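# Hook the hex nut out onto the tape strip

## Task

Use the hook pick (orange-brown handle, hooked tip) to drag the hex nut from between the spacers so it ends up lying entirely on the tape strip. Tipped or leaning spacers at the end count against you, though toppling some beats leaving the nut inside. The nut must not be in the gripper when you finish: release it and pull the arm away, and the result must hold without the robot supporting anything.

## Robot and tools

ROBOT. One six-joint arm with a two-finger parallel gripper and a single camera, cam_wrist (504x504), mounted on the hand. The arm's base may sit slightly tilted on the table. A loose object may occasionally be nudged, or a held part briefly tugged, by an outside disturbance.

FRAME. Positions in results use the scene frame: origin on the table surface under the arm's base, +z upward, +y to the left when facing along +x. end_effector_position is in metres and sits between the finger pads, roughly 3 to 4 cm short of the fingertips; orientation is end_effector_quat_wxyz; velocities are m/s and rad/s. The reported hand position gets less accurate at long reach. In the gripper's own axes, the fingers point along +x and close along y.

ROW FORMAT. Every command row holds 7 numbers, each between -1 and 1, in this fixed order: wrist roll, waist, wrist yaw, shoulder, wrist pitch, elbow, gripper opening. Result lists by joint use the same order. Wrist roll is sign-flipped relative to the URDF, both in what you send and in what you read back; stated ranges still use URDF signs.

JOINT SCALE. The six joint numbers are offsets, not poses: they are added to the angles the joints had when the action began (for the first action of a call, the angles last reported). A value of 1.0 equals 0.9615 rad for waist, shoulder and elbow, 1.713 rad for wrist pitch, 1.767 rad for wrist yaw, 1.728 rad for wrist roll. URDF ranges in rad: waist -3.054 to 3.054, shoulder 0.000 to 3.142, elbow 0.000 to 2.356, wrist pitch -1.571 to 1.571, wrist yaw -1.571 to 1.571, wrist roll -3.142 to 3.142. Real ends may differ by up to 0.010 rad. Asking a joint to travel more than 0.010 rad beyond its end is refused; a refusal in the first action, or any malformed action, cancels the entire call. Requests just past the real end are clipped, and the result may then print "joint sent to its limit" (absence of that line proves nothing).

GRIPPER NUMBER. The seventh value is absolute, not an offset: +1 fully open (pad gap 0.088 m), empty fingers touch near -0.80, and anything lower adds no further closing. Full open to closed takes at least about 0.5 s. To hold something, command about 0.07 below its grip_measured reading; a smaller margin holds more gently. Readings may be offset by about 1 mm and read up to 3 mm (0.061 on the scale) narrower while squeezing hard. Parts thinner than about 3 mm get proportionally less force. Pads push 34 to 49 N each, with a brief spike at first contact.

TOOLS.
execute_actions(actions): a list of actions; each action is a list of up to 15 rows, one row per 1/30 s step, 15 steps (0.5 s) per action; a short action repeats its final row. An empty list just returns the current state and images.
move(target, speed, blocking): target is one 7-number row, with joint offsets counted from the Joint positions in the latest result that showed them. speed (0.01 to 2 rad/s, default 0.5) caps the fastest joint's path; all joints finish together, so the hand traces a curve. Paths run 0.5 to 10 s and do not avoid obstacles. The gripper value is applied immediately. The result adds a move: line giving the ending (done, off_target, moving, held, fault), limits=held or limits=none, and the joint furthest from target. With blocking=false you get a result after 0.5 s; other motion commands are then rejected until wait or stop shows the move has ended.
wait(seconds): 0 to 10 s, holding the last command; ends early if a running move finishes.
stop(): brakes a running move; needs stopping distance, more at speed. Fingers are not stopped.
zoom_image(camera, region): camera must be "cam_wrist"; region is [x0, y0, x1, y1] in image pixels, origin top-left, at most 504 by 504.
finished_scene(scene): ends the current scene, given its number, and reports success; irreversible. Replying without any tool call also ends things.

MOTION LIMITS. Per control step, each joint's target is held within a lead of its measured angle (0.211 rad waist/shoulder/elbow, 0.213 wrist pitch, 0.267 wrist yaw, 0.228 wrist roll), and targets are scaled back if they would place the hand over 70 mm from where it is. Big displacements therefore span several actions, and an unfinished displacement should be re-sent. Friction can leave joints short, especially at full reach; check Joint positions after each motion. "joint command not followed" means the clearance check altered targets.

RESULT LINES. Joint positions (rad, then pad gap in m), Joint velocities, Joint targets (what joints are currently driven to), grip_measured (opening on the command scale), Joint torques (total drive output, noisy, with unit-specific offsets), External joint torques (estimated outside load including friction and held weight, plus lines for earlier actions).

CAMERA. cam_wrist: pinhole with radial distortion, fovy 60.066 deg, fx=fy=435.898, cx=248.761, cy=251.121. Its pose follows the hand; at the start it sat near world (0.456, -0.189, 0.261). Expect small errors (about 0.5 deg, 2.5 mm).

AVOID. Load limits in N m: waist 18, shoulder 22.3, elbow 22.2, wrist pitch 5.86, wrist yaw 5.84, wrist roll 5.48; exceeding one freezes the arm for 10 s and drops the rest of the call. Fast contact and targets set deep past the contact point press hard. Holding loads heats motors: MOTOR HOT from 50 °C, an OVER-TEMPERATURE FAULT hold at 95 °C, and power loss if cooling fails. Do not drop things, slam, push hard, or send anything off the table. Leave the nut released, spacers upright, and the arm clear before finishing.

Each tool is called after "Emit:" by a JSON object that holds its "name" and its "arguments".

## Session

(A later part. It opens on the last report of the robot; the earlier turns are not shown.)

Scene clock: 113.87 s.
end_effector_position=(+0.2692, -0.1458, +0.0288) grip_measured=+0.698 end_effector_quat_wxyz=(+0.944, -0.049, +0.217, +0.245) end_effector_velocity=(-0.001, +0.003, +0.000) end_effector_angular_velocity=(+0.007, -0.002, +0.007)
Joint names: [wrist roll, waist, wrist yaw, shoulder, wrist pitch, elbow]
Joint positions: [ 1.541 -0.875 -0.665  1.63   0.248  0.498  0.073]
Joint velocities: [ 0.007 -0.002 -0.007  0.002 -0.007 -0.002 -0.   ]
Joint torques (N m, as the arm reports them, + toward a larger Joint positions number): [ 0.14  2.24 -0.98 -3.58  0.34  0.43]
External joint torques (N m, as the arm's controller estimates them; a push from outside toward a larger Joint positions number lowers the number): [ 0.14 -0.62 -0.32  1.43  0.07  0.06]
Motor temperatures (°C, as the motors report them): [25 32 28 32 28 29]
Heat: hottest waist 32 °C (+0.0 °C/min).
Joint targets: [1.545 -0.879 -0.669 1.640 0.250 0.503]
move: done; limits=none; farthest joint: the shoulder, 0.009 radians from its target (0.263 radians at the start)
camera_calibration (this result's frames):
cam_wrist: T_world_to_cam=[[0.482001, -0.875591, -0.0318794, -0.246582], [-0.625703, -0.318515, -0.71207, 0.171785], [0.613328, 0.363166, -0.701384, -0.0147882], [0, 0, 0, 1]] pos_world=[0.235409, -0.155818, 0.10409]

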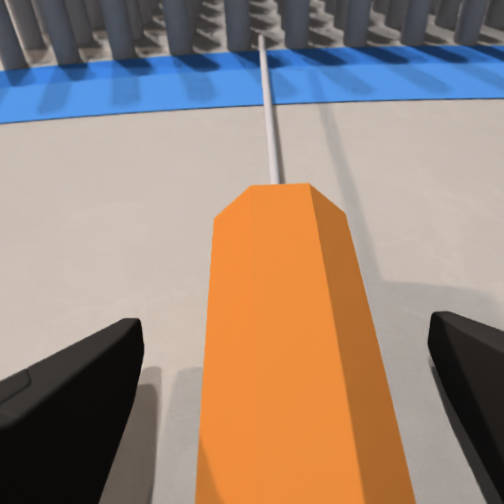

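Emit:
{"name": "move", "arguments": {"target": [0,0,0,0,0,0,-0.25]}}

Emit:
{"name": "move", "arguments": {"target": [-0.104,0.206,0.075,0.102,0.094,0.037,-0.25], "speed": 0.12}}

Emit:
{"name": "move", "arguments": {"target": [-0.071,0.164,0.063,0.162,0.077,0.083,-0.25], "speed": 0.12}}

Emit:
{"name": "zoom_image", "arguments": {"camera": "cam_wrist", "region": [200,0,330,130]}}

Scene clock: 126.30 s.
end_effector_position=(+0.2692, -0.1458, +0.0288) grip_measured=-0.115 end_effector_quat_wxyz=(+0.944, -0.050, +0.216, +0.245) end_effector_velocity=(-0.001, +0.002, +0.001) end_effector_angular_velocity=(+0.038, +0.001, -0.009)
Joint names: [wrist roll, waist, wrist yaw, shoulder, wrist pitch, elbow]
Joint positions: [ 1.541 -0.875 -0.665  1.63   0.249  0.498  0.033]
Joint velocities: [-0.022 -0.007 -0.022  0.002 -0.007 -0.002 -0.   ]
Joint torques (N m, as the arm reports them, + toward a larger Joint positions number): [ 0.    2.46 -0.75 -4.71  0.19 -0.03]
External joint torques (N m, as the arm's controller estimates them; a push from outside toward a larger Joint positions number lowers the number): [ 0.01 -0.38 -0.09  0.3  -0.07 -0.41]
Motor temperatures (°C, as the motors report them): [25 31 28 32 28 29]
Heat: hottest shoulder 32 °C (+0.0 °C/min).
Joint targets: [1.541 -0.875 -0.665 1.630 0.248 0.498]
move: done; limits=none; farthest joint: the wrist pitch, 0.001 radians from its target (0.000 radians at the start)
camera_calibration (this result's frames):
cam_wrist: T_world_to_cam=[[0.482166, -0.875512, -0.0315413, -0.246602], [-0.625292, -0.318701, -0.712348, 0.171686], [0.613616, 0.363193, -0.701118, -0.0149153], [0, 0, 0, 1]] pos_world=[0.235409, -0.155769, 0.104065]

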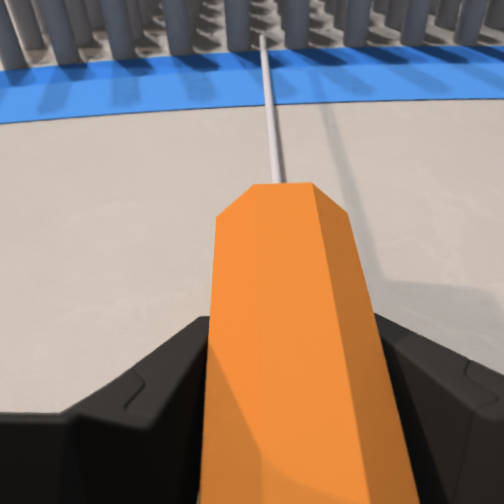

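Scene clock: 128.40 s.
end_effector_position=(+0.3146, -0.1253, +0.0388) grip_measured=-0.115 end_effector_quat_wxyz=(+0.944, -0.049, +0.217, +0.245) end_effector_velocity=(-0.002, +0.005, +0.001) end_effector_angular_velocity=(+0.024, +0.007, +0.012)
Joint names: [wrist roll, waist, wrist yaw, shoulder, wrist pitch, elbow]
Joint positions: [ 1.366 -0.681 -0.534  1.72   0.407  0.529  0.033]
Joint velocities: [-0.007  0.002 -0.007 -0.002 -0.022 -0.002  0.   ]
Joint torques (N m, as the arm reports them, + toward a larger Joint positions number): [-0.17  3.59 -0.67 -3.82  0.61  0.85]
External joint torques (N m, as the arm's controller estimates them; a push from outside toward a larger Joint positions number lowers the number): [-0.17 -0.09 -0.02  1.27  0.11  0.15]
Motor temperatures (°C, as the motors report them): [25 31 28 32 28 29]
Heat: hottest shoulder 32 °C (+0.0 °C/min).
Joint targets: [1.361 -0.677 -0.533 1.729 0.410 0.534]
move: done; limits=none; farthest joint: the shoulder, 0.008 radians from its target (0.098 radians at the start)
camera_calibration (this result's frames):
cam_wrist: T_world_to_cam=[[0.481357, -0.875931, -0.0322698, -0.249968], [-0.626026, -0.31779, -0.712111, 0.214113], [0.613504, 0.362981, -0.701325, -0.0432014], [0, 0, 0, 1]] pos_world=[0.280868, -0.135231, 0.114108]

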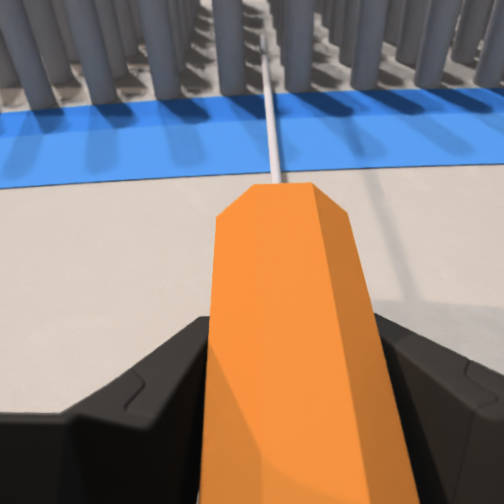

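Scene clock: 130.13 s.
end_effector_position=(+0.3586, -0.1003, +0.0408) grip_measured=-0.115 end_effector_quat_wxyz=(+0.944, -0.049, +0.216, +0.244) end_effector_velocity=(+0.001, +0.001, +0.002) end_effector_angular_velocity=(-0.012, -0.016, +0.015)
Joint names: [wrist roll, waist, wrist yaw, shoulder, wrist pitch, elbow]
Joint positions: [ 1.247 -0.528 -0.424  1.868  0.537  0.603  0.033]
Joint velocities: [ 0.022  0.002 -0.007 -0.002 -0.007  0.002 -0.   ]
Joint torques (N m, as the arm reports them, + toward a larger Joint positions number): [-0.15  4.23 -0.7  -4.19  0.75  1.16]
External joint torques (N m, as the arm's controller estimates them; a push from outside toward a larger Joint positions number lowers the number): [-0.14 -0.35 -0.07  1.17  0.07  0.18]
Motor temperatures (°C, as the motors report them): [25 32 28 32 28 29]
Heat: hottest waist 32 °C (-1.0 °C/min).
Joint targets: [1.243 -0.524 -0.422 1.876 0.539 0.609]
move: done; limits=none; farthest joint: the shoulder, 0.008 radians from its target (0.155 radians at the start)
camera_calibration (this result's frames):
cam_wrist: T_world_to_cam=[[0.481128, -0.876097, -0.0311519, -0.249209], [-0.624683, -0.317694, -0.713332, 0.250531], [0.615051, 0.362664, -0.700134, -0.0784572], [0, 0, 0, 1]] pos_world=[0.324659, -0.110285, 0.116018]

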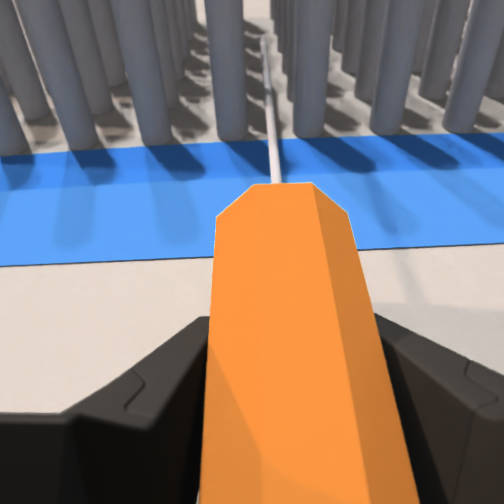

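Region (200, 0, 330, 130) of cam_wrist's 504x504 image, scaled by 3.877, with more detail than that image has.

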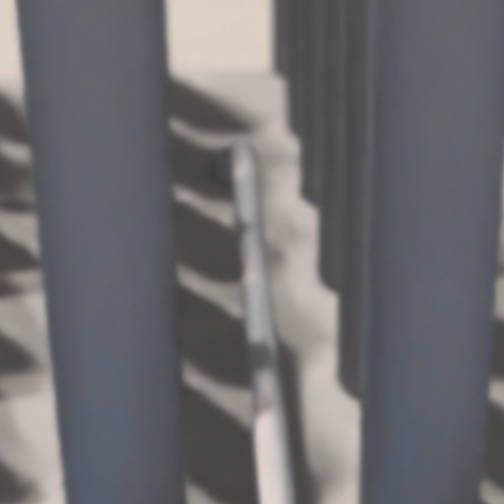

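Emit:
{"name": "move", "arguments": {"target": [-0.053,0.134,0.056,0.16,0.045,0.124,-0.25], "speed": 0.1}}

Emit:
{"name": "zoom_image", "arguments": {"camera": "cam_wrist", "region": [220,20,310,110]}}

Scene clock: 135.57 s.
end_effector_position=(+0.4030, -0.0769, +0.0426) grip_measured=-0.115 end_effector_quat_wxyz=(+0.945, -0.052, +0.215, +0.240) end_effector_velocity=(+0.002, -0.000, +0.002) end_effector_angular_velocity=(+0.004, -0.022, +0.005)
Joint names: [wrist roll, waist, wrist yaw, shoulder, wrist pitch, elbow]
Joint positions: [ 1.16  -0.403 -0.326  2.013  0.611  0.715  0.033]
Joint velocities: [ 0.007 -0.002 -0.022  0.002  0.007  0.002 -0.   ]
Joint torques (N m, as the arm reports them, + toward a larger Joint positions number): [-0.19  5.06 -0.67 -4.66  0.9   1.66]
External joint torques (N m, as the arm's controller estimates them; a push from outside toward a larger Joint positions number lowers the number): [-0.18 -0.37 -0.06  1.15  0.07  0.24]
Motor temperatures (°C, as the motors report them): [25 32 29 32 29 28]
Heat: hottest waist 32 °C (-2.0 °C/min).
Joint targets: [1.156 -0.399 -0.325 2.021 0.614 0.722]
move: done; limits=none; farthest joint: the shoulder, 0.009 radians from its target (0.154 radians at the start)
camera_calibration (this result's frames):
cam_wrist: T_world_to_cam=[[0.474843, -0.879745, -0.0239285, -0.248084], [-0.624079, -0.317428, -0.713978, 0.286799], [0.620523, 0.353961, -0.699759, -0.11586], [0, 0, 0, 1]] pos_world=[0.36868, -0.0862021, 0.117758]

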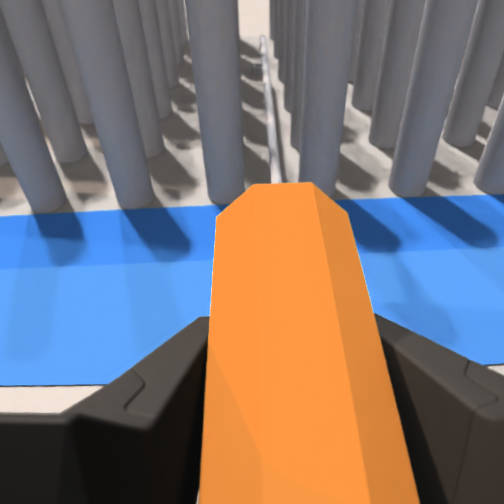

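Region (220, 20, 310, 110) of cam_wrist's 504x504 image, scaled by 5.600, with more detail than that image has.

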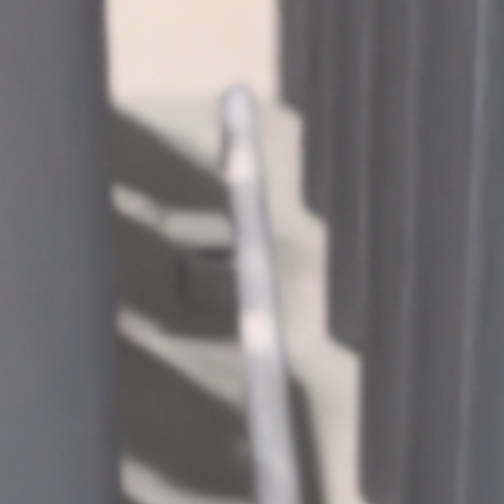

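Lower via yaw to find table contact (also moves right).

Emit:
{"name": "move", "arguments": {"target": [0,0,0.011,0,0,0,-0.25], "speed": 0.02}}

Emit:
{"name": "zoom_image", "arguments": {"camera": "cam_wrist", "region": [220,20,310,110]}}

Scene clock: 140.23 s.
end_effector_position=(+0.4025, -0.0782, +0.0404) grip_measured=-0.115 end_effector_quat_wxyz=(+0.944, -0.055, +0.222, +0.237) end_effector_velocity=(-0.003, +0.001, -0.003) end_effector_angular_velocity=(+0.003, +0.005, +0.009)
Joint names: [wrist roll, waist, wrist yaw, shoulder, wrist pitch, elbow]
Joint positions: [ 1.16  -0.403 -0.308  2.013  0.611  0.715  0.033]
Joint velocities: [ 0.007 -0.007 -0.007  0.002 -0.007 -0.002  0.   ]
Joint torques (N m, as the arm reports them, + toward a larger Joint positions number): [-0.01  4.65 -0.61 -5.32  0.72  0.92]
External joint torques (N m, as the arm's controller estimates them; a push from outside toward a larger Joint positions number lowers the number): [ 0.   -0.77 -0.01  0.43 -0.1  -0.43]
Motor temperatures (°C, as the motors report them): [25 33 29 32 29 28]
Heat: hottest waist 33 °C (-1.0 °C/min).
Joint targets: [1.160 -0.403 -0.307 2.013 0.611 0.715]
move: done; limits=none; farthest joint: the wrist yaw, 0.002 radians from its target (0.019 radians at the start)
camera_calibration (this result's frames):
cam_wrist: T_world_to_cam=[[0.469386, -0.882746, -0.0208859, -0.247167], [-0.635144, -0.321107, -0.702483, 0.288258], [0.613407, 0.343001, -0.711394, -0.114222], [0, 0, 0, 1]] pos_world=[0.369167, -0.0864453, 0.116077]

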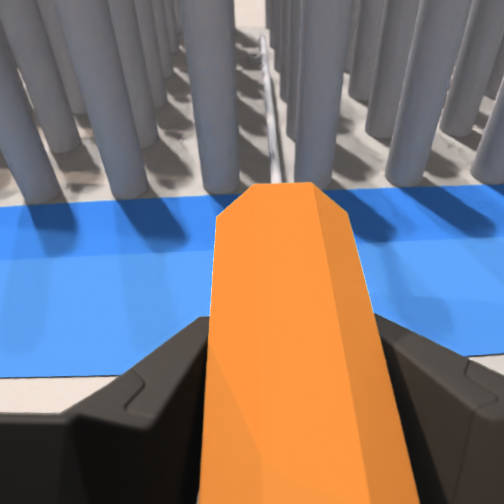

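Region (220, 20, 310, 110) of cam_wrist's 504x504 image, scaled by 5.600, with more detail than that image has.

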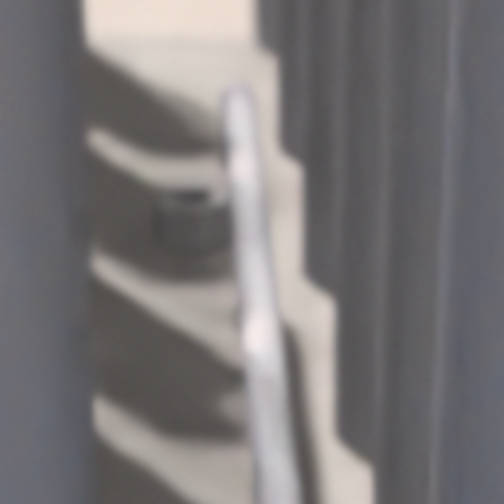

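Emit:
{"name": "move", "arguments": {"target": [-0.017,0.044,0.02,0.061,0.008,0.056,-0.25], "speed": 0.04}}

Emit:
{"name": "zoom_image", "arguments": {"camera": "cam_wrist", "region": [220,20,310,110]}}

Scene clock: 145.80 s.
end_effector_position=(+0.4177, -0.0695, +0.0405) grip_measured=-0.115 end_effector_quat_wxyz=(+0.944, -0.056, +0.224, +0.236) end_effector_velocity=(-0.001, +0.002, +0.002) end_effector_angular_velocity=(+0.010, -0.012, +0.015)
Joint names: [wrist roll, waist, wrist yaw, shoulder, wrist pitch, elbow]
Joint positions: [ 1.135 -0.364 -0.274  2.063  0.622  0.762  0.033]
Joint velocities: [ 0.007 -0.002 -0.022 -0.002 -0.007 -0.002 -0.   ]
Joint torques (N m, as the arm reports them, + toward a larger Joint positions number): [-0.18  5.26 -0.61 -4.62  0.91  1.86]
External joint torques (N m, as the arm's controller estimates them; a push from outside toward a larger Joint positions number lowers the number): [-0.17 -0.48 -0.01  1.31  0.06  0.38]
Motor temperatures (°C, as the motors report them): [25 33 29 32 29 28]
Heat: hottest waist 33 °C (-1.0 °C/min).
Joint targets: [1.131 -0.360 -0.273 2.072 0.625 0.769]
move: done; limits=none; farthest joint: the shoulder, 0.009 radians from its target (0.059 radians at the start)
camera_calibration (this result's frames):
cam_wrist: T_world_to_cam=[[0.467684, -0.883681, -0.0194883, -0.24602], [-0.637399, -0.321901, -0.700073, 0.301502], [0.612368, 0.339834, -0.713805, -0.126108], [0, 0, 0, 1]] pos_world=[0.384462, -0.0774935, 0.116262]

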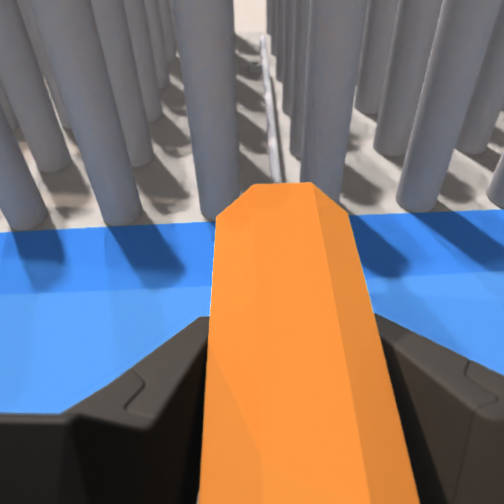

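Region (220, 20, 310, 110) of cam_wrist's 504x504 image, scaled by 5.600, with more detail than that image has.

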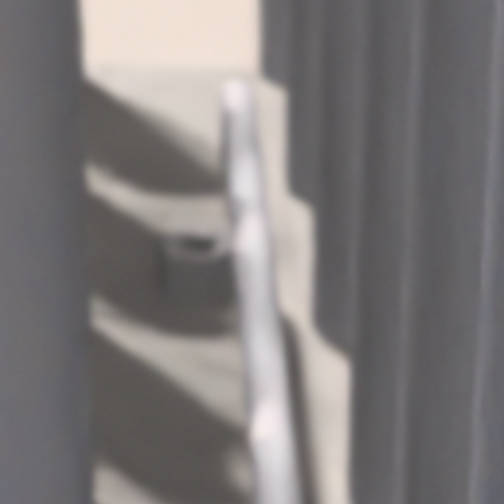

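Emit:
{"name": "move", "arguments": {"target": [0,0,-0.0185,0,0.009,0,-0.25], "speed": 0.03}}

Emit:
{"name": "move", "arguments": {"target": [0,0,0,0,-0.009,0,-0.25], "speed": 0.02}}

Emit:
{"name": "zoom_image", "arguments": {"camera": "cam_wrist", "region": [220,20,310,110]}}

Scene clock: 151.83 s.
end_effector_position=(+0.4199, -0.0694, +0.0445) grip_measured=-0.115 end_effector_quat_wxyz=(+0.947, -0.054, +0.210, +0.236) end_effector_velocity=(-0.002, +0.001, -0.000) end_effector_angular_velocity=(+0.001, -0.002, +0.009)
Joint names: [wrist roll, waist, wrist yaw, shoulder, wrist pitch, elbow]
Joint positions: [ 1.134 -0.364 -0.299  2.063  0.635  0.763  0.033]
Joint velocities: [ 0.007 -0.002 -0.007 -0.002 -0.007 -0.002 -0.   ]
Joint torques (N m, as the arm reports them, + toward a larger Joint positions number): [-0.01  4.99 -1.07 -5.42  0.93  0.94]
External joint torques (N m, as the arm's controller estimates them; a push from outside toward a larger Joint positions number lowers the number): [ 0.   -0.79 -0.46  0.54  0.06 -0.59]
Motor temperatures (°C, as the motors report them): [25 34 29 32 29 28]
Heat: hottest waist 34 °C (+1.0 °C/min).
Joint targets: [1.135 -0.364 -0.307 2.063 0.638 0.762]
move: done; limits=none; farthest joint: the wrist yaw, 0.008 radians from its target (0.033 radians at the start)
camera_calibration (this result's frames):
cam_wrist: T_world_to_cam=[[0.468804, -0.883153, -0.0162379, -0.247456], [-0.618685, -0.315185, -0.719644, 0.299288], [0.630438, 0.347418, -0.694153, -0.132599], [0, 0, 0, 1]] pos_world=[0.384768, -0.0781429, 0.119319]

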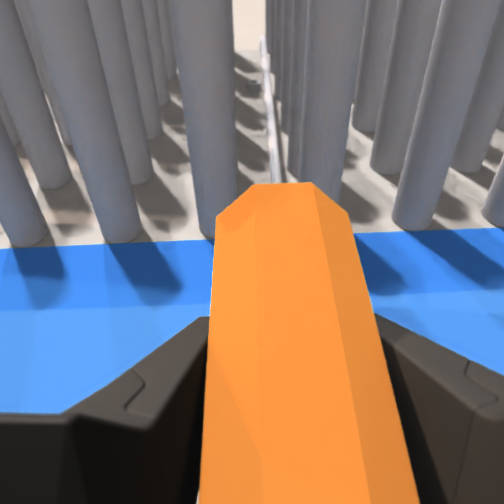

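Scene clock: 152.83 s.
end_effector_position=(+0.4181, -0.0672, +0.0433) grip_measured=-0.115 end_effector_quat_wxyz=(+0.945, -0.051, +0.214, +0.242) end_effector_velocity=(+0.000, -0.001, +0.001) end_effector_angular_velocity=(-0.004, -0.011, -0.001)
Joint names: [wrist roll, waist, wrist yaw, shoulder, wrist pitch, elbow]
Joint positions: [ 1.134 -0.364 -0.299  2.063  0.621  0.763  0.033]
Joint velocities: [ 0.007 -0.002 -0.007 -0.002  0.007 -0.002 -0.   ]
Joint torques (N m, as the arm reports them, + toward a larger Joint positions number): [-0.02  5.02 -0.69 -5.44  0.67  1.06]
External joint torques (N m, as the arm's controller estimates them; a push from outside toward a larger Joint positions number lowers the number): [-0.01 -0.74 -0.09  0.49 -0.18 -0.46]
Motor temperatures (°C, as the motors report them): [25 34 29 32 29 28]
Heat: hottest waist 34 °C (+1.0 °C/min).
Joint targets: [1.134 -0.364 -0.299 2.063 0.620 0.763]
move: done; limits=none; farthest joint: the wrist pitch, 0.001 radians from its target (0.016 radians at the start)
camera_calibration (this result's frames):
cam_wrist: T_world_to_cam=[[0.477014, -0.878527, -0.0254418, -0.247421], [-0.622491, -0.317276, -0.715431, 0.299288], [0.620453, 0.357108, -0.69822, -0.128027], [0, 0, 0, 1]] pos_world=[0.383762, -0.0766895, 0.118434]

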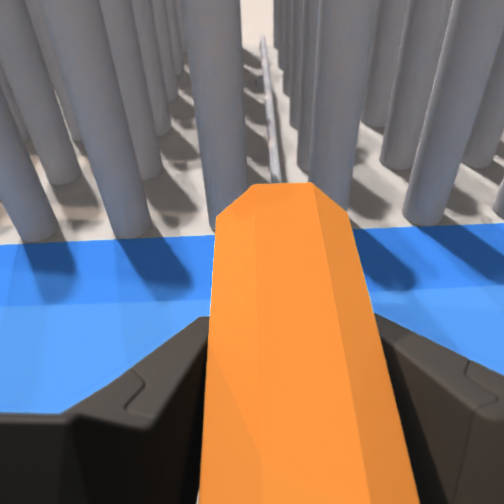

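Region (220, 20, 310, 110) of cam_wrist's 504x504 image, scaled by 5.600, with more detail than that image has.

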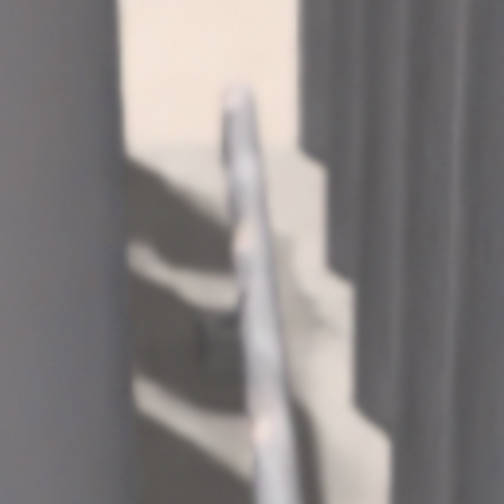

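Emit:
{"name": "move", "arguments": {"target": [0,0,0.009,0,-0.0065,0,-0.25], "speed": 0.015}}

Emit:
{"name": "zoom_image", "arguments": {"camera": "cam_wrist", "region": [220,20,310,110]}}

Scene clock: 156.13 s.
end_effector_position=(+0.4164, -0.0668, +0.0407) grip_measured=-0.115 end_effector_quat_wxyz=(+0.943, -0.052, +0.223, +0.242) end_effector_velocity=(-0.004, +0.002, -0.003) end_effector_angular_velocity=(-0.002, +0.018, +0.013)
Joint names: [wrist roll, waist, wrist yaw, shoulder, wrist pitch, elbow]
Joint positions: [ 1.134 -0.364 -0.284  2.063  0.61   0.763  0.033]
Joint velocities: [ 0.007 -0.002  0.007 -0.002 -0.022 -0.002 -0.   ]
Joint torques (N m, as the arm reports them, + toward a larger Joint positions number): [ 0.03  5.04 -0.65 -5.53  0.72  1.02]
External joint torques (N m, as the arm's controller estimates them; a push from outside toward a larger Joint positions number lowers the number): [ 0.04 -0.71 -0.05  0.28 -0.08 -0.38]
Motor temperatures (°C, as the motors report them): [25 34 29 32 29 28]
Heat: hottest waist 34 °C (+1.0 °C/min).
Joint targets: [1.134 -0.364 -0.283 2.063 0.609 0.763]
move: done; limits=none; farthest joint: the wrist yaw, 0.001 radians from its target (0.016 radians at the start)
camera_calibration (this result's frames):
cam_wrist: T_world_to_cam=[[0.477844, -0.87795, -0.0294707, -0.246508], [-0.634471, -0.321734, -0.702805, 0.300618], [0.607546, 0.354529, -0.710772, -0.123266], [0, 0, 0, 1]] pos_world=[0.383415, -0.0760014, 0.116397]

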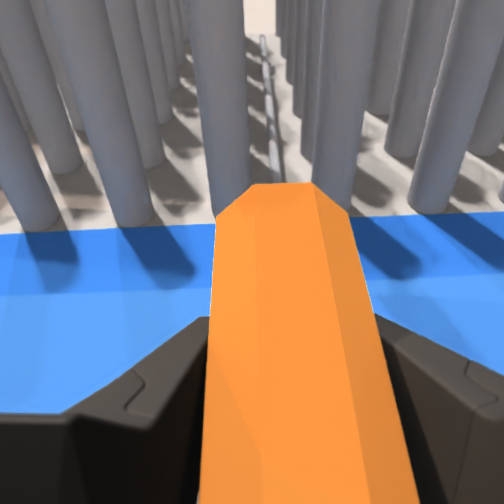

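Region (220, 20, 310, 110) of cam_wrist's 504x504 image, scaled by 5.600, with more detail than that image has.

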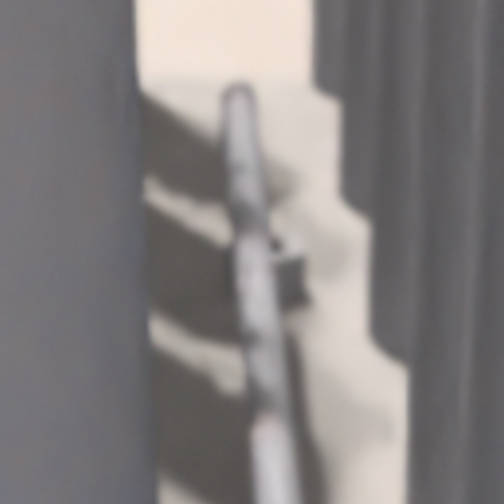

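Emit:
{"name": "move", "arguments": {"target": [0.017,-0.042,-0.021,-0.063,-0.004,-0.057,-0.25], "speed": 0.03}}

Emit:
{"name": "zoom_image", "arguments": {"camera": "cam_wrist", "region": [220,20,310,110]}}

Scene clock: 161.40 s.
end_effector_position=(+0.4011, -0.0765, +0.0402) grip_measured=-0.115 end_effector_quat_wxyz=(+0.943, -0.052, +0.223, +0.241) end_effector_velocity=(-0.004, +0.001, -0.002) end_effector_angular_velocity=(-0.005, +0.012, +0.007)
Joint names: [wrist roll, waist, wrist yaw, shoulder, wrist pitch, elbow]
Joint positions: [ 1.16  -0.403 -0.313  2.013  0.604  0.713  0.033]
Joint velocities: [ 0.007 -0.002  0.007 -0.002 -0.007 -0.007 -0.   ]
Joint torques (N m, as the arm reports them, + toward a larger Joint positions number): [ 0.15  4.57 -1.06 -6.31  0.65  0.36]
External joint torques (N m, as the arm's controller estimates them; a push from outside toward a larger Joint positions number lowers the number): [ 0.16 -0.86 -0.45 -0.59 -0.14 -0.94]
Motor temperatures (°C, as the motors report them): [25 35 29 33 29 28]
Heat: hottest waist 35 °C (+3.0 °C/min).
Joint targets: [1.164 -0.405 -0.321 2.003 0.603 0.708]
move: done; limits=none; farthest joint: the shoulder, 0.010 radians from its target (0.061 radians at the start)
camera_calibration (this result's frames):
cam_wrist: T_world_to_cam=[[0.475032, -0.879526, -0.0279175, -0.246752], [-0.634847, -0.320566, -0.702998, 0.287705], [0.609356, 0.35167, -0.710643, -0.111825], [0, 0, 0, 1]] pos_world=[0.368005, -0.0854702, 0.1159]

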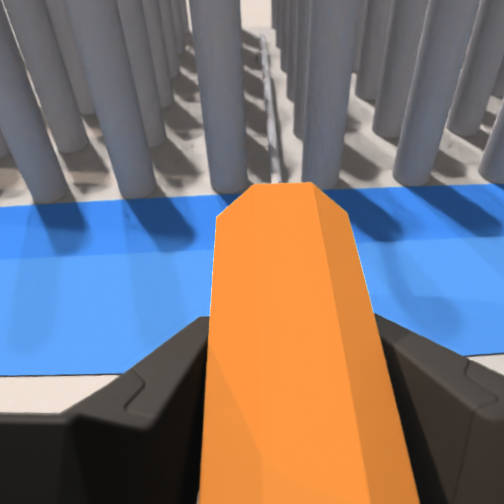

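Region (220, 20, 310, 110) of cam_wrist's 504x504 image, scaled by 5.600, with more detail than that image has.

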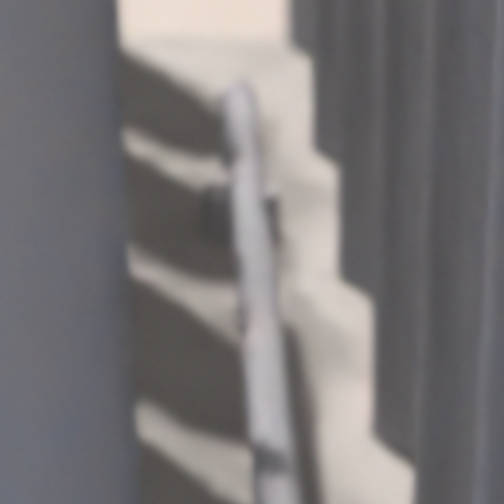

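Emit:
{"name": "move", "arguments": {"target": [0,0,-0.016,0,0.006,0,-0.25], "speed": 0.04}}

Emit:
{"name": "move", "arguments": {"target": [-0.022,0.056,0.024,0.077,0.01,0.075,-0.25], "speed": 0.05}}

Emit:
{"name": "zoom_image", "arguments": {"camera": "cam_wrist", "region": [220,20,310,110]}}

Scene clock: 169.43 s.
end_effector_position=(+0.4025, -0.0760, +0.0433) grip_measured=-0.115 end_effector_quat_wxyz=(+0.945, -0.051, +0.212, +0.242) end_effector_velocity=(-0.002, +0.001, +0.000) end_effector_angular_velocity=(-0.010, -0.008, +0.015)
Joint names: [wrist roll, waist, wrist yaw, shoulder, wrist pitch, elbow]
Joint positions: [ 1.16  -0.403 -0.333  2.012  0.612  0.713  0.033]
Joint velocities: [ 0.022 -0.002 -0.007 -0.002 -0.007 -0.002 -0.   ]
Joint torques (N m, as the arm reports them, + toward a larger Joint positions number): [-0.02  4.78 -1.05 -5.32  0.88  0.9 ]
External joint torques (N m, as the arm's controller estimates them; a push from outside toward a larger Joint positions number lowers the number): [-0.01 -0.69 -0.44  0.44  0.06 -0.47]
Motor temperatures (°C, as the motors report them): [25 35 29 33 29 28]
Heat: hottest waist 35 °C (+3.0 °C/min).
Joint targets: [1.160 -0.403 -0.341 2.012 0.614 0.713]
move: done; limits=none; farthest joint: the wrist yaw, 0.008 radians from its target (0.028 radians at the start)
camera_calibration (this result's frames):
cam_wrist: T_world_to_cam=[[0.477629, -0.878175, -0.0260639, -0.247929], [-0.620072, -0.315936, -0.718119, 0.285988], [0.622399, 0.359156, -0.695432, -0.115925], [0, 0, 0, 1]] pos_world=[0.367903, -0.0857356, 0.118294]

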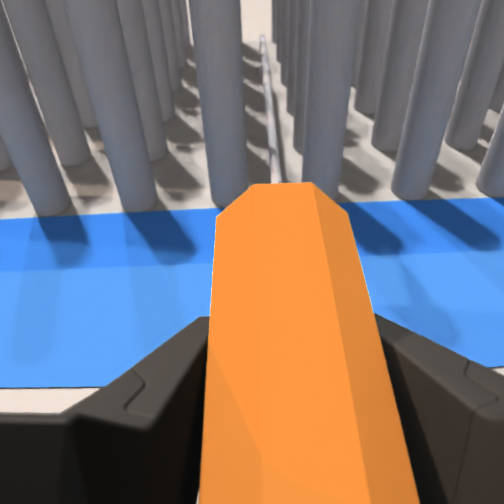

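Scene clock: 171.23 s.
end_effector_position=(+0.4235, -0.0654, +0.0442) grip_measured=-0.115 end_effector_quat_wxyz=(+0.946, -0.051, +0.212, +0.240) end_effector_velocity=(+0.000, -0.001, +0.000) end_effector_angular_velocity=(-0.001, -0.005, +0.006)
Joint names: [wrist roll, waist, wrist yaw, shoulder, wrist pitch, elbow]
Joint positions: [ 1.126 -0.353 -0.292  2.078  0.626  0.778  0.033]
Joint velocities: [ 0.007 -0.002 -0.007 -0.002 -0.007  0.002 -0.   ]
Joint torques (N m, as the arm reports them, + toward a larger Joint positions number): [-0.17  5.41 -0.64 -4.7   0.94  1.85]
External joint torques (N m, as the arm's controller estimates them; a push from outside toward a larger Joint positions number lowers the number): [-0.16 -0.47 -0.04  1.34  0.06  0.26]
Motor temperatures (°C, as the motors report them): [25 35 29 33 29 28]
Heat: hottest waist 35 °C (+3.0 °C/min).
Joint targets: [1.122 -0.349 -0.291 2.086 0.629 0.785]
move: done; limits=none; farthest joint: the shoulder, 0.008 radians from its target (0.074 radians at the start)
camera_calibration (this result's frames):
cam_wrist: T_world_to_cam=[[0.474182, -0.880107, -0.0237521, -0.247368], [-0.620588, -0.314979, -0.718094, 0.303293], [0.624518, 0.355247, -0.695541, -0.133335], [0, 0, 0, 1]] pos_world=[0.388788, -0.0748124, 0.119178]

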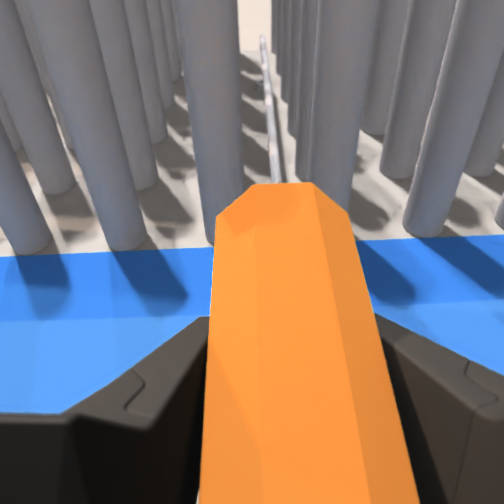

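Region (220, 20, 310, 110) of cam_wrist's 504x504 image, scaled by 5.600, with more detail than that image has.

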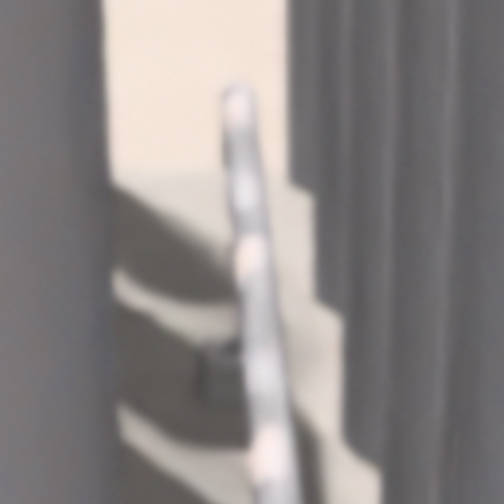

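Emit:
{"name": "move", "arguments": {"target": [0,0,0.0115,0,-0.007,0,-0.25], "speed": 0.015}}

Emit:
{"name": "zoom_image", "arguments": {"camera": "cam_wrist", "region": [220,20,310,110]}}

Emit:
{"name": "move", "arguments": {"target": [0.022,-0.054,-0.027,-0.078,-0.007,-0.073,-0.25], "speed": 0.03}}

Emit:
{"name": "zoom_image", "arguments": {"camera": "cam_wrist", "region": [220,20,310,110]}}

Scene clock: 177.17 s.
end_effector_position=(+0.4216, -0.0652, +0.0409) grip_measured=-0.115 end_effector_quat_wxyz=(+0.943, -0.052, +0.223, +0.240) end_effector_velocity=(-0.002, +0.003, -0.001) end_effector_angular_velocity=(-0.009, -0.005, +0.019)
Joint names: [wrist roll, waist, wrist yaw, shoulder, wrist pitch, elbow]
Joint positions: [ 1.126 -0.353 -0.273  2.078  0.615  0.778  0.033]
Joint velocities: [ 0.022 -0.002 -0.007  0.002 -0.007 -0.002 -0.   ]
Joint torques (N m, as the arm reports them, + toward a larger Joint positions number): [-0.02  5.05 -0.63 -5.44  0.71  0.92]
External joint torques (N m, as the arm's controller estimates them; a push from outside toward a larger Joint positions number lowers the number): [-0.01 -0.81 -0.03  0.46 -0.12 -0.55]
Motor temperatures (°C, as the motors report them): [25 36 29 33 30 28]
Heat: hottest waist 36 °C (+4.0 °C/min).
Joint targets: [1.126 -0.354 -0.272 2.078 0.614 0.778]
move: done; limits=none; farthest joint: the wrist yaw, 0.002 radians from its target (0.020 radians at the start)
camera_calibration (this result's frames):
cam_wrist: T_world_to_cam=[[0.473906, -0.880151, -0.027331, -0.246153], [-0.635429, -0.320321, -0.702584, 0.305077], [0.609626, 0.350326, -0.711075, -0.127964], [0, 0, 0, 1]] pos_world=[0.388518, -0.0741005, 0.116623]

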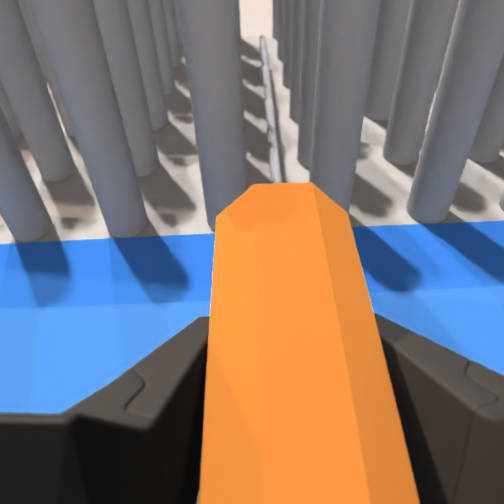

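Region (220, 20, 310, 110) of cam_wrist's 504x504 image, scaled by 5.600, with more detail than that image has.

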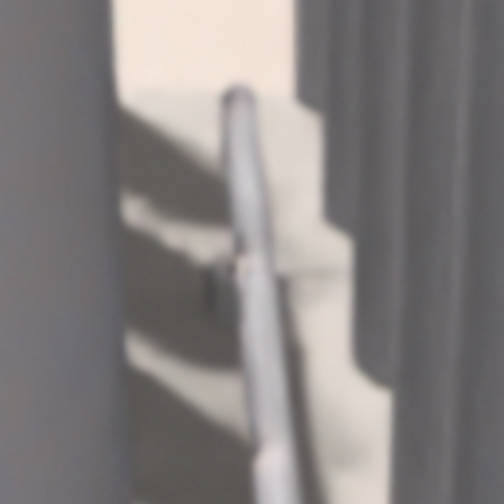

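Scene clock: 179.97 s.
end_effector_position=(+0.4012, -0.0767, +0.0401) grip_measured=-0.115 end_effector_quat_wxyz=(+0.943, -0.052, +0.223, +0.240) end_effector_velocity=(-0.003, +0.006, +0.003) end_effector_angular_velocity=(+0.016, -0.007, +0.027)
Joint names: [wrist roll, waist, wrist yaw, shoulder, wrist pitch, elbow]
Joint positions: [ 1.16  -0.404 -0.313  2.013  0.604  0.714  0.033]
Joint velocities: [ 0.007  0.002 -0.022 -0.007 -0.022 -0.007  0.   ]
Joint torques (N m, as the arm reports them, + toward a larger Joint positions number): [ 0.21  4.61 -1.01 -6.39  0.65  0.33]
External joint torques (N m, as the arm's controller estimates them; a push from outside toward a larger Joint positions number lowers the number): [ 0.22 -0.89 -0.39 -0.66 -0.14 -0.96]
Motor temperatures (°C, as the motors report them): [25 36 29 33 30 28]
Heat: hottest waist 36 °C (+4.1 °C/min).
Joint targets: [1.164 -0.405 -0.321 2.003 0.603 0.708]
move: done; limits=none; farthest joint: the shoulder, 0.010 radians from its target (0.075 radians at the start)
camera_calibration (this result's frames):
cam_wrist: T_world_to_cam=[[0.474578, -0.879775, -0.0277894, -0.246828], [-0.63503, -0.320352, -0.702931, 0.287719], [0.609519, 0.351243, -0.710715, -0.11194], [0, 0, 0, 1]] pos_world=[0.368079, -0.085664, 0.11583]

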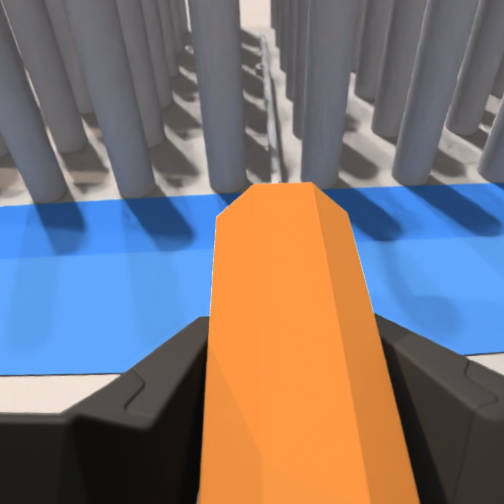

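Region (220, 20, 310, 110) of cam_wrist's 504x504 image, scaled by 5.600, with more detail than that image has.

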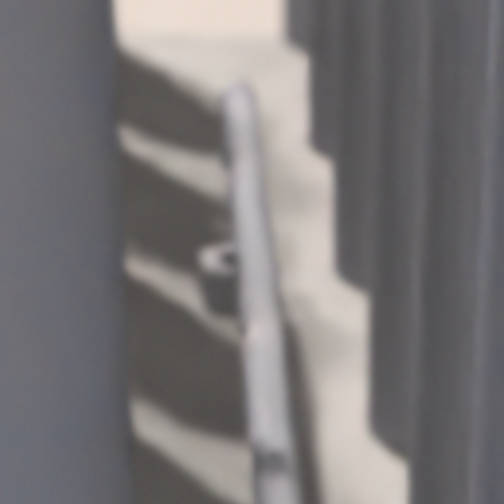

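Emit:
{"name": "move", "arguments": {"target": [0.053,-0.13,-0.054,-0.161,-0.039,-0.121,-0.25], "speed": 0.06}}

Emit:
{"name": "zoom_image", "arguments": {"camera": "cam_wrist", "region": [220,20,310,110]}}

Scene clock: 192.83 s.
end_effector_position=(+0.3582, -0.1023, +0.0381) grip_measured=-0.115 end_effector_quat_wxyz=(+0.943, -0.053, +0.225, +0.240) end_effector_velocity=(-0.001, -0.001, +0.002) end_effector_angular_velocity=(-0.005, -0.011, -0.001)
Joint names: [wrist roll, waist, wrist yaw, shoulder, wrist pitch, elbow]
Joint positions: [ 1.247 -0.527 -0.401  1.867  0.539  0.603  0.033]
Joint velocities: [ 0.007 -0.002 -0.007 -0.007  0.007 -0.007 -0.   ]
Joint torques (N m, as the arm reports them, + toward a larger Joint positions number): [ 0.11  3.96 -1.05 -5.85  0.55 -0.06]
External joint torques (N m, as the arm's controller estimates them; a push from outside toward a larger Joint positions number lowers the number): [ 0.11 -0.6  -0.42 -0.45 -0.15 -1.07]
Motor temperatures (°C, as the motors report them): [25 36 29 34 29 28]
Heat: hottest waist 36 °C (+4.0 °C/min).
Joint targets: [1.251 -0.529 -0.409 1.858 0.537 0.598]
move: done; limits=none; farthest joint: the shoulder, 0.009 radians from its target (0.155 radians at the start)
camera_calibration (this result's frames):
cam_wrist: T_world_to_cam=[[0.473988, -0.880135, -0.0264171, -0.248819], [-0.63846, -0.322866, -0.698661, 0.251596], [0.606387, 0.348023, -0.714965, -0.077171], [0, 0, 0, 1]] pos_world=[0.325367, -0.110906, 0.114032]

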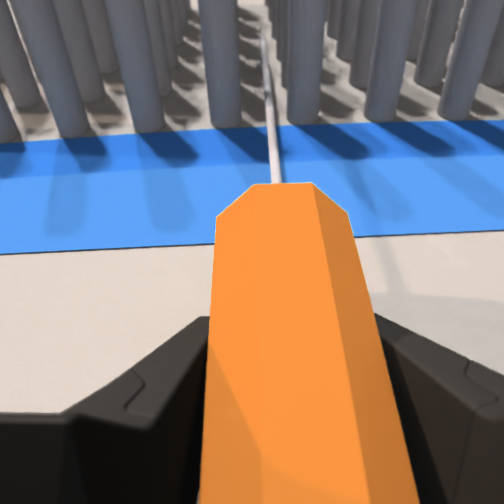

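Region (220, 20, 310, 110) of cam_wrist's 504x504 image, scaled by 5.600, with more detail than that image has.

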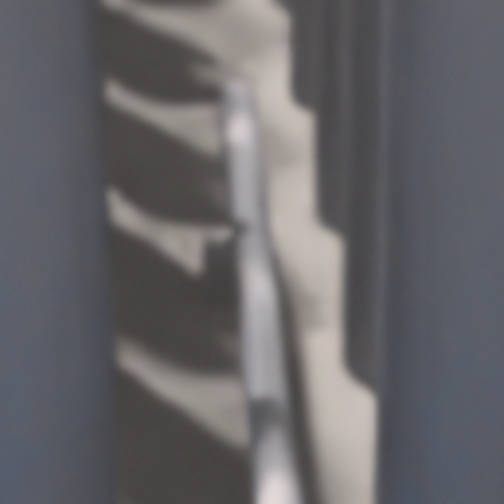

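Now A (yaw −.512), then the grasp pose.

Emit:
{"name": "move", "arguments": {"target": [0.071,-0.162,-0.067,-0.162,-0.078,-0.082,-0.25], "speed": 0.08}}

Emit:
{"name": "move", "arguments": {"target": [0.104,-0.204,-0.09,-0.106,-0.095,-0.038,-0.25], "speed": 0.08}}

Emit:
{"name": "move", "arguments": {"target": [0,0,-0.04,0,0,0,-0.25], "speed": 0.06}}

Emit:
{"name": "move", "arguments": {"target": [0.045,0,0,0,-0.07,0,-0.25], "speed": 0.15}}

Scene clock: 198.67 s.
end_effector_position=(+0.3135, -0.1266, +0.0357) grip_measured=-0.115 end_effector_quat_wxyz=(+0.942, -0.052, +0.227, +0.242) end_effector_velocity=(+0.000, -0.001, +0.002) end_effector_angular_velocity=(+0.002, -0.020, -0.002)
Joint names: [wrist roll, waist, wrist yaw, shoulder, wrist pitch, elbow]
Joint positions: [ 1.365 -0.681 -0.511  1.72   0.407  0.529  0.033]
Joint velocities: [ 0.007 -0.007 -0.022 -0.002  0.007 -0.002  0.   ]
Joint torques (N m, as the arm reports them, + toward a larger Joint positions number): [ 0.17  3.2  -1.07 -5.58  0.37 -0.11]
External joint torques (N m, as the arm's controller estimates them; a push from outside toward a larger Joint positions number lowers the number): [ 0.18 -0.49 -0.41 -0.44 -0.15 -0.88]
Motor temperatures (°C, as the motors report them): [25 36 29 34 29 28]
Heat: hottest waist 36 °C (+3.0 °C/min).
Joint targets: [1.370 -0.683 -0.519 1.711 0.405 0.524]
move: done; limits=none; farthest joint: the shoulder, 0.009 radians from its target (0.156 radians at the start)
camera_calibration (this result's frames):
cam_wrist: T_world_to_cam=[[0.477124, -0.878291, -0.0309356, -0.249748], [-0.640964, -0.323684, -0.695984, 0.21416], [0.601264, 0.351899, -0.71739, -0.0411675], [0, 0, 0, 1]] pos_world=[0.281182, -0.135545, 0.111793]

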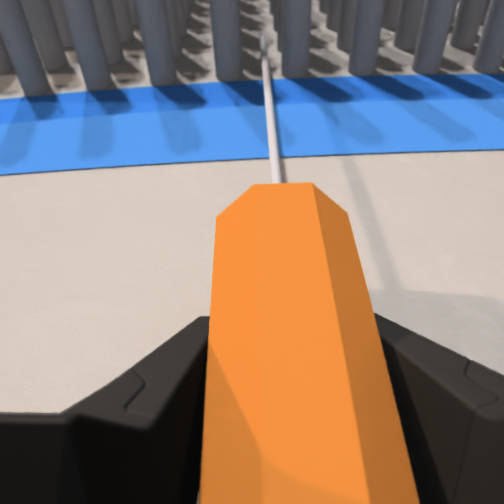

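Scene clock: 201.50 s.
end_effector_position=(+0.2687, -0.1459, +0.0290) grip_measured=-0.115 end_effector_quat_wxyz=(+0.944, -0.049, +0.218, +0.245) end_effector_velocity=(-0.004, +0.001, -0.001) end_effector_angular_velocity=(+0.015, +0.022, -0.001)
Joint names: [wrist roll, waist, wrist yaw, shoulder, wrist pitch, elbow]
Joint positions: [ 1.54  -0.876 -0.663  1.627  0.246  0.497  0.033]
Joint velocities: [-0.007 -0.007  0.007 -0.007 -0.022 -0.002  0.   ]
Joint torques (N m, as the arm reports them, + toward a larger Joint positions number): [ 0.16  2.34 -1.06 -5.45  0.13 -0.53]
External joint torques (N m, as the arm's controller estimates them; a push from outside toward a larger Joint positions number lowers the number): [ 0.17 -0.5  -0.4  -0.44 -0.13 -0.9 ]
Motor temperatures (°C, as the motors report them): [25 35 29 34 29 28]
Heat: hottest waist 35 °C (+2.0 °C/min).
Joint targets: [1.545 -0.878 -0.670 1.618 0.244 0.492]
move: done; limits=none; farthest joint: the shoulder, 0.009 radians from its target (0.102 radians at the start)
camera_calibration (this result's frames):
cam_wrist: T_world_to_cam=[[0.481688, -0.875734, -0.0326685, -0.246261], [-0.627172, -0.318453, -0.710805, 0.172006], [0.612072, 0.362875, -0.70263, -0.0139413], [0, 0, 0, 1]] pos_world=[0.235031, -0.155825, 0.104422]

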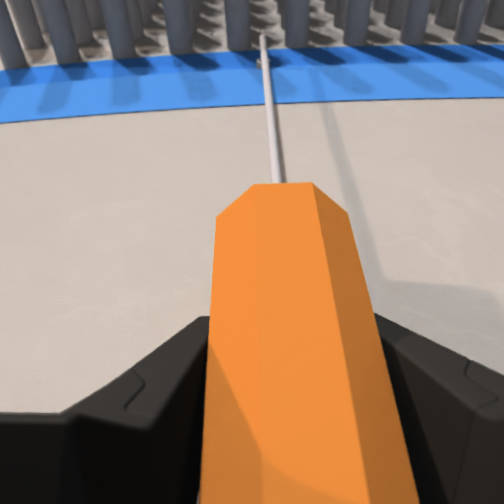

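Scene clock: 203.03 s.
end_effector_position=(+0.2719, -0.1439, +0.0376) grip_measured=-0.115 end_effector_quat_wxyz=(+0.950, -0.041, +0.188, +0.247) end_effector_velocity=(-0.002, +0.004, +0.002) end_effector_angular_velocity=(+0.015, -0.002, +0.014)
Joint names: [wrist roll, waist, wrist yaw, shoulder, wrist pitch, elbow]
Joint positions: [ 1.54  -0.876 -0.725  1.627  0.246  0.497  0.033]
Joint velocities: [ 0.007  0.002 -0.007 -0.002 -0.022 -0.002 -0.   ]
Joint torques (N m, as the arm reports them, + toward a larger Joint positions number): [-0.01  2.47 -1.11 -4.67  0.2   0.  ]
External joint torques (N m, as the arm's controller estimates them; a push from outside toward a larger Joint positions number lowers the number): [ 0.   -0.42 -0.43  0.33 -0.04 -0.34]
Motor temperatures (°C, as the motors report them): [25 35 30 34 29 28]
Heat: hottest waist 35 °C (+2.0 °C/min).
Joint targets: [1.540 -0.876 -0.734 1.627 0.246 0.497]
move: done; limits=none; farthest joint: the wrist yaw, 0.008 radians from its target (0.070 radians at the start)
camera_calibration (this result's frames):
cam_wrist: T_world_to_cam=[[0.484222, -0.874303, -0.0335201, -0.246259], [-0.587359, -0.296429, -0.753086, 0.174681], [0.648489, 0.384349, -0.657067, -0.0191708], [0, 0, 0, 1]] pos_world=[0.234276, -0.156156, 0.110698]

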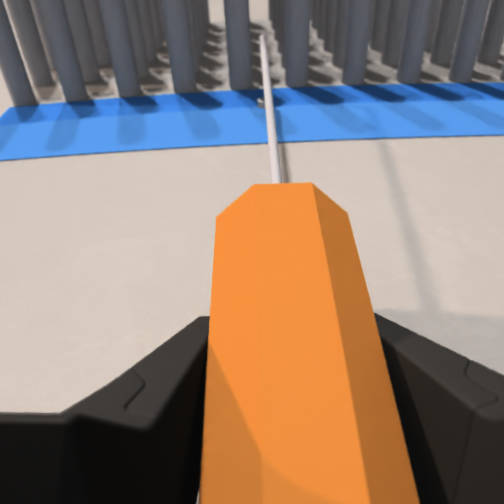

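Scene clock: 204.30 s.
end_effector_position=(+0.2609, -0.1257, +0.0384) grip_measured=-0.115 end_effector_quat_wxyz=(+0.938, -0.031, +0.190, +0.288) end_effector_velocity=(-0.002, +0.000, +0.000) end_effector_angular_velocity=(+0.004, -0.002, +0.000)
Joint names: [wrist roll, waist, wrist yaw, shoulder, wrist pitch, elbow]
Joint positions: [ 1.614 -0.876 -0.725  1.627  0.128  0.497  0.033]
Joint velocities: [ 0.007 -0.007 -0.007 -0.002 -0.007 -0.002 -0.   ]
Joint torques (N m, as the arm reports them, + toward a larger Joint positions number): [ 0.12  2.42 -0.77 -4.56 -0.08 -0.11]
External joint torques (N m, as the arm's controller estimates them; a push from outside toward a larger Joint positions number lowers the number): [ 0.12 -0.38 -0.1   0.29 -0.18 -0.33]
Motor temperatures (°C, as the motors report them): [25 35 30 34 29 28]
Heat: hottest waist 35 °C (+2.0 °C/min).
Joint targets: [1.618 -0.876 -0.725 1.627 0.126 0.497]
move: done; limits=none; farthest joint: the wrist roll, 0.004 radians from its target (0.077 radians at the start)
camera_calibration (this result's frames):
cam_wrist: T_world_to_cam=[[0.551492, -0.831155, -0.0709818, -0.23572], [-0.575456, -0.317462, -0.753703, 0.168511], [0.603909, 0.456508, -0.653371, 0.00208289], [0, 0, 0, 1]] pos_world=[0.22571, -0.143375, 0.111636]

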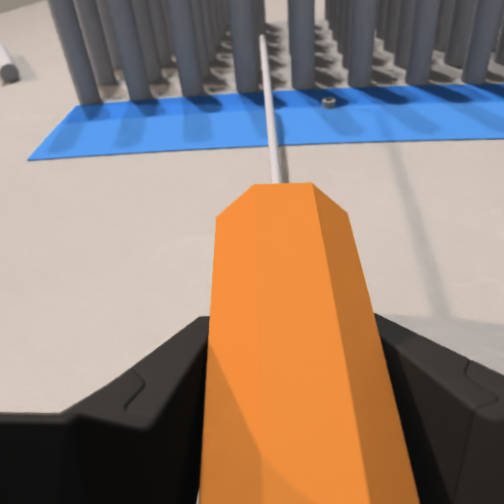

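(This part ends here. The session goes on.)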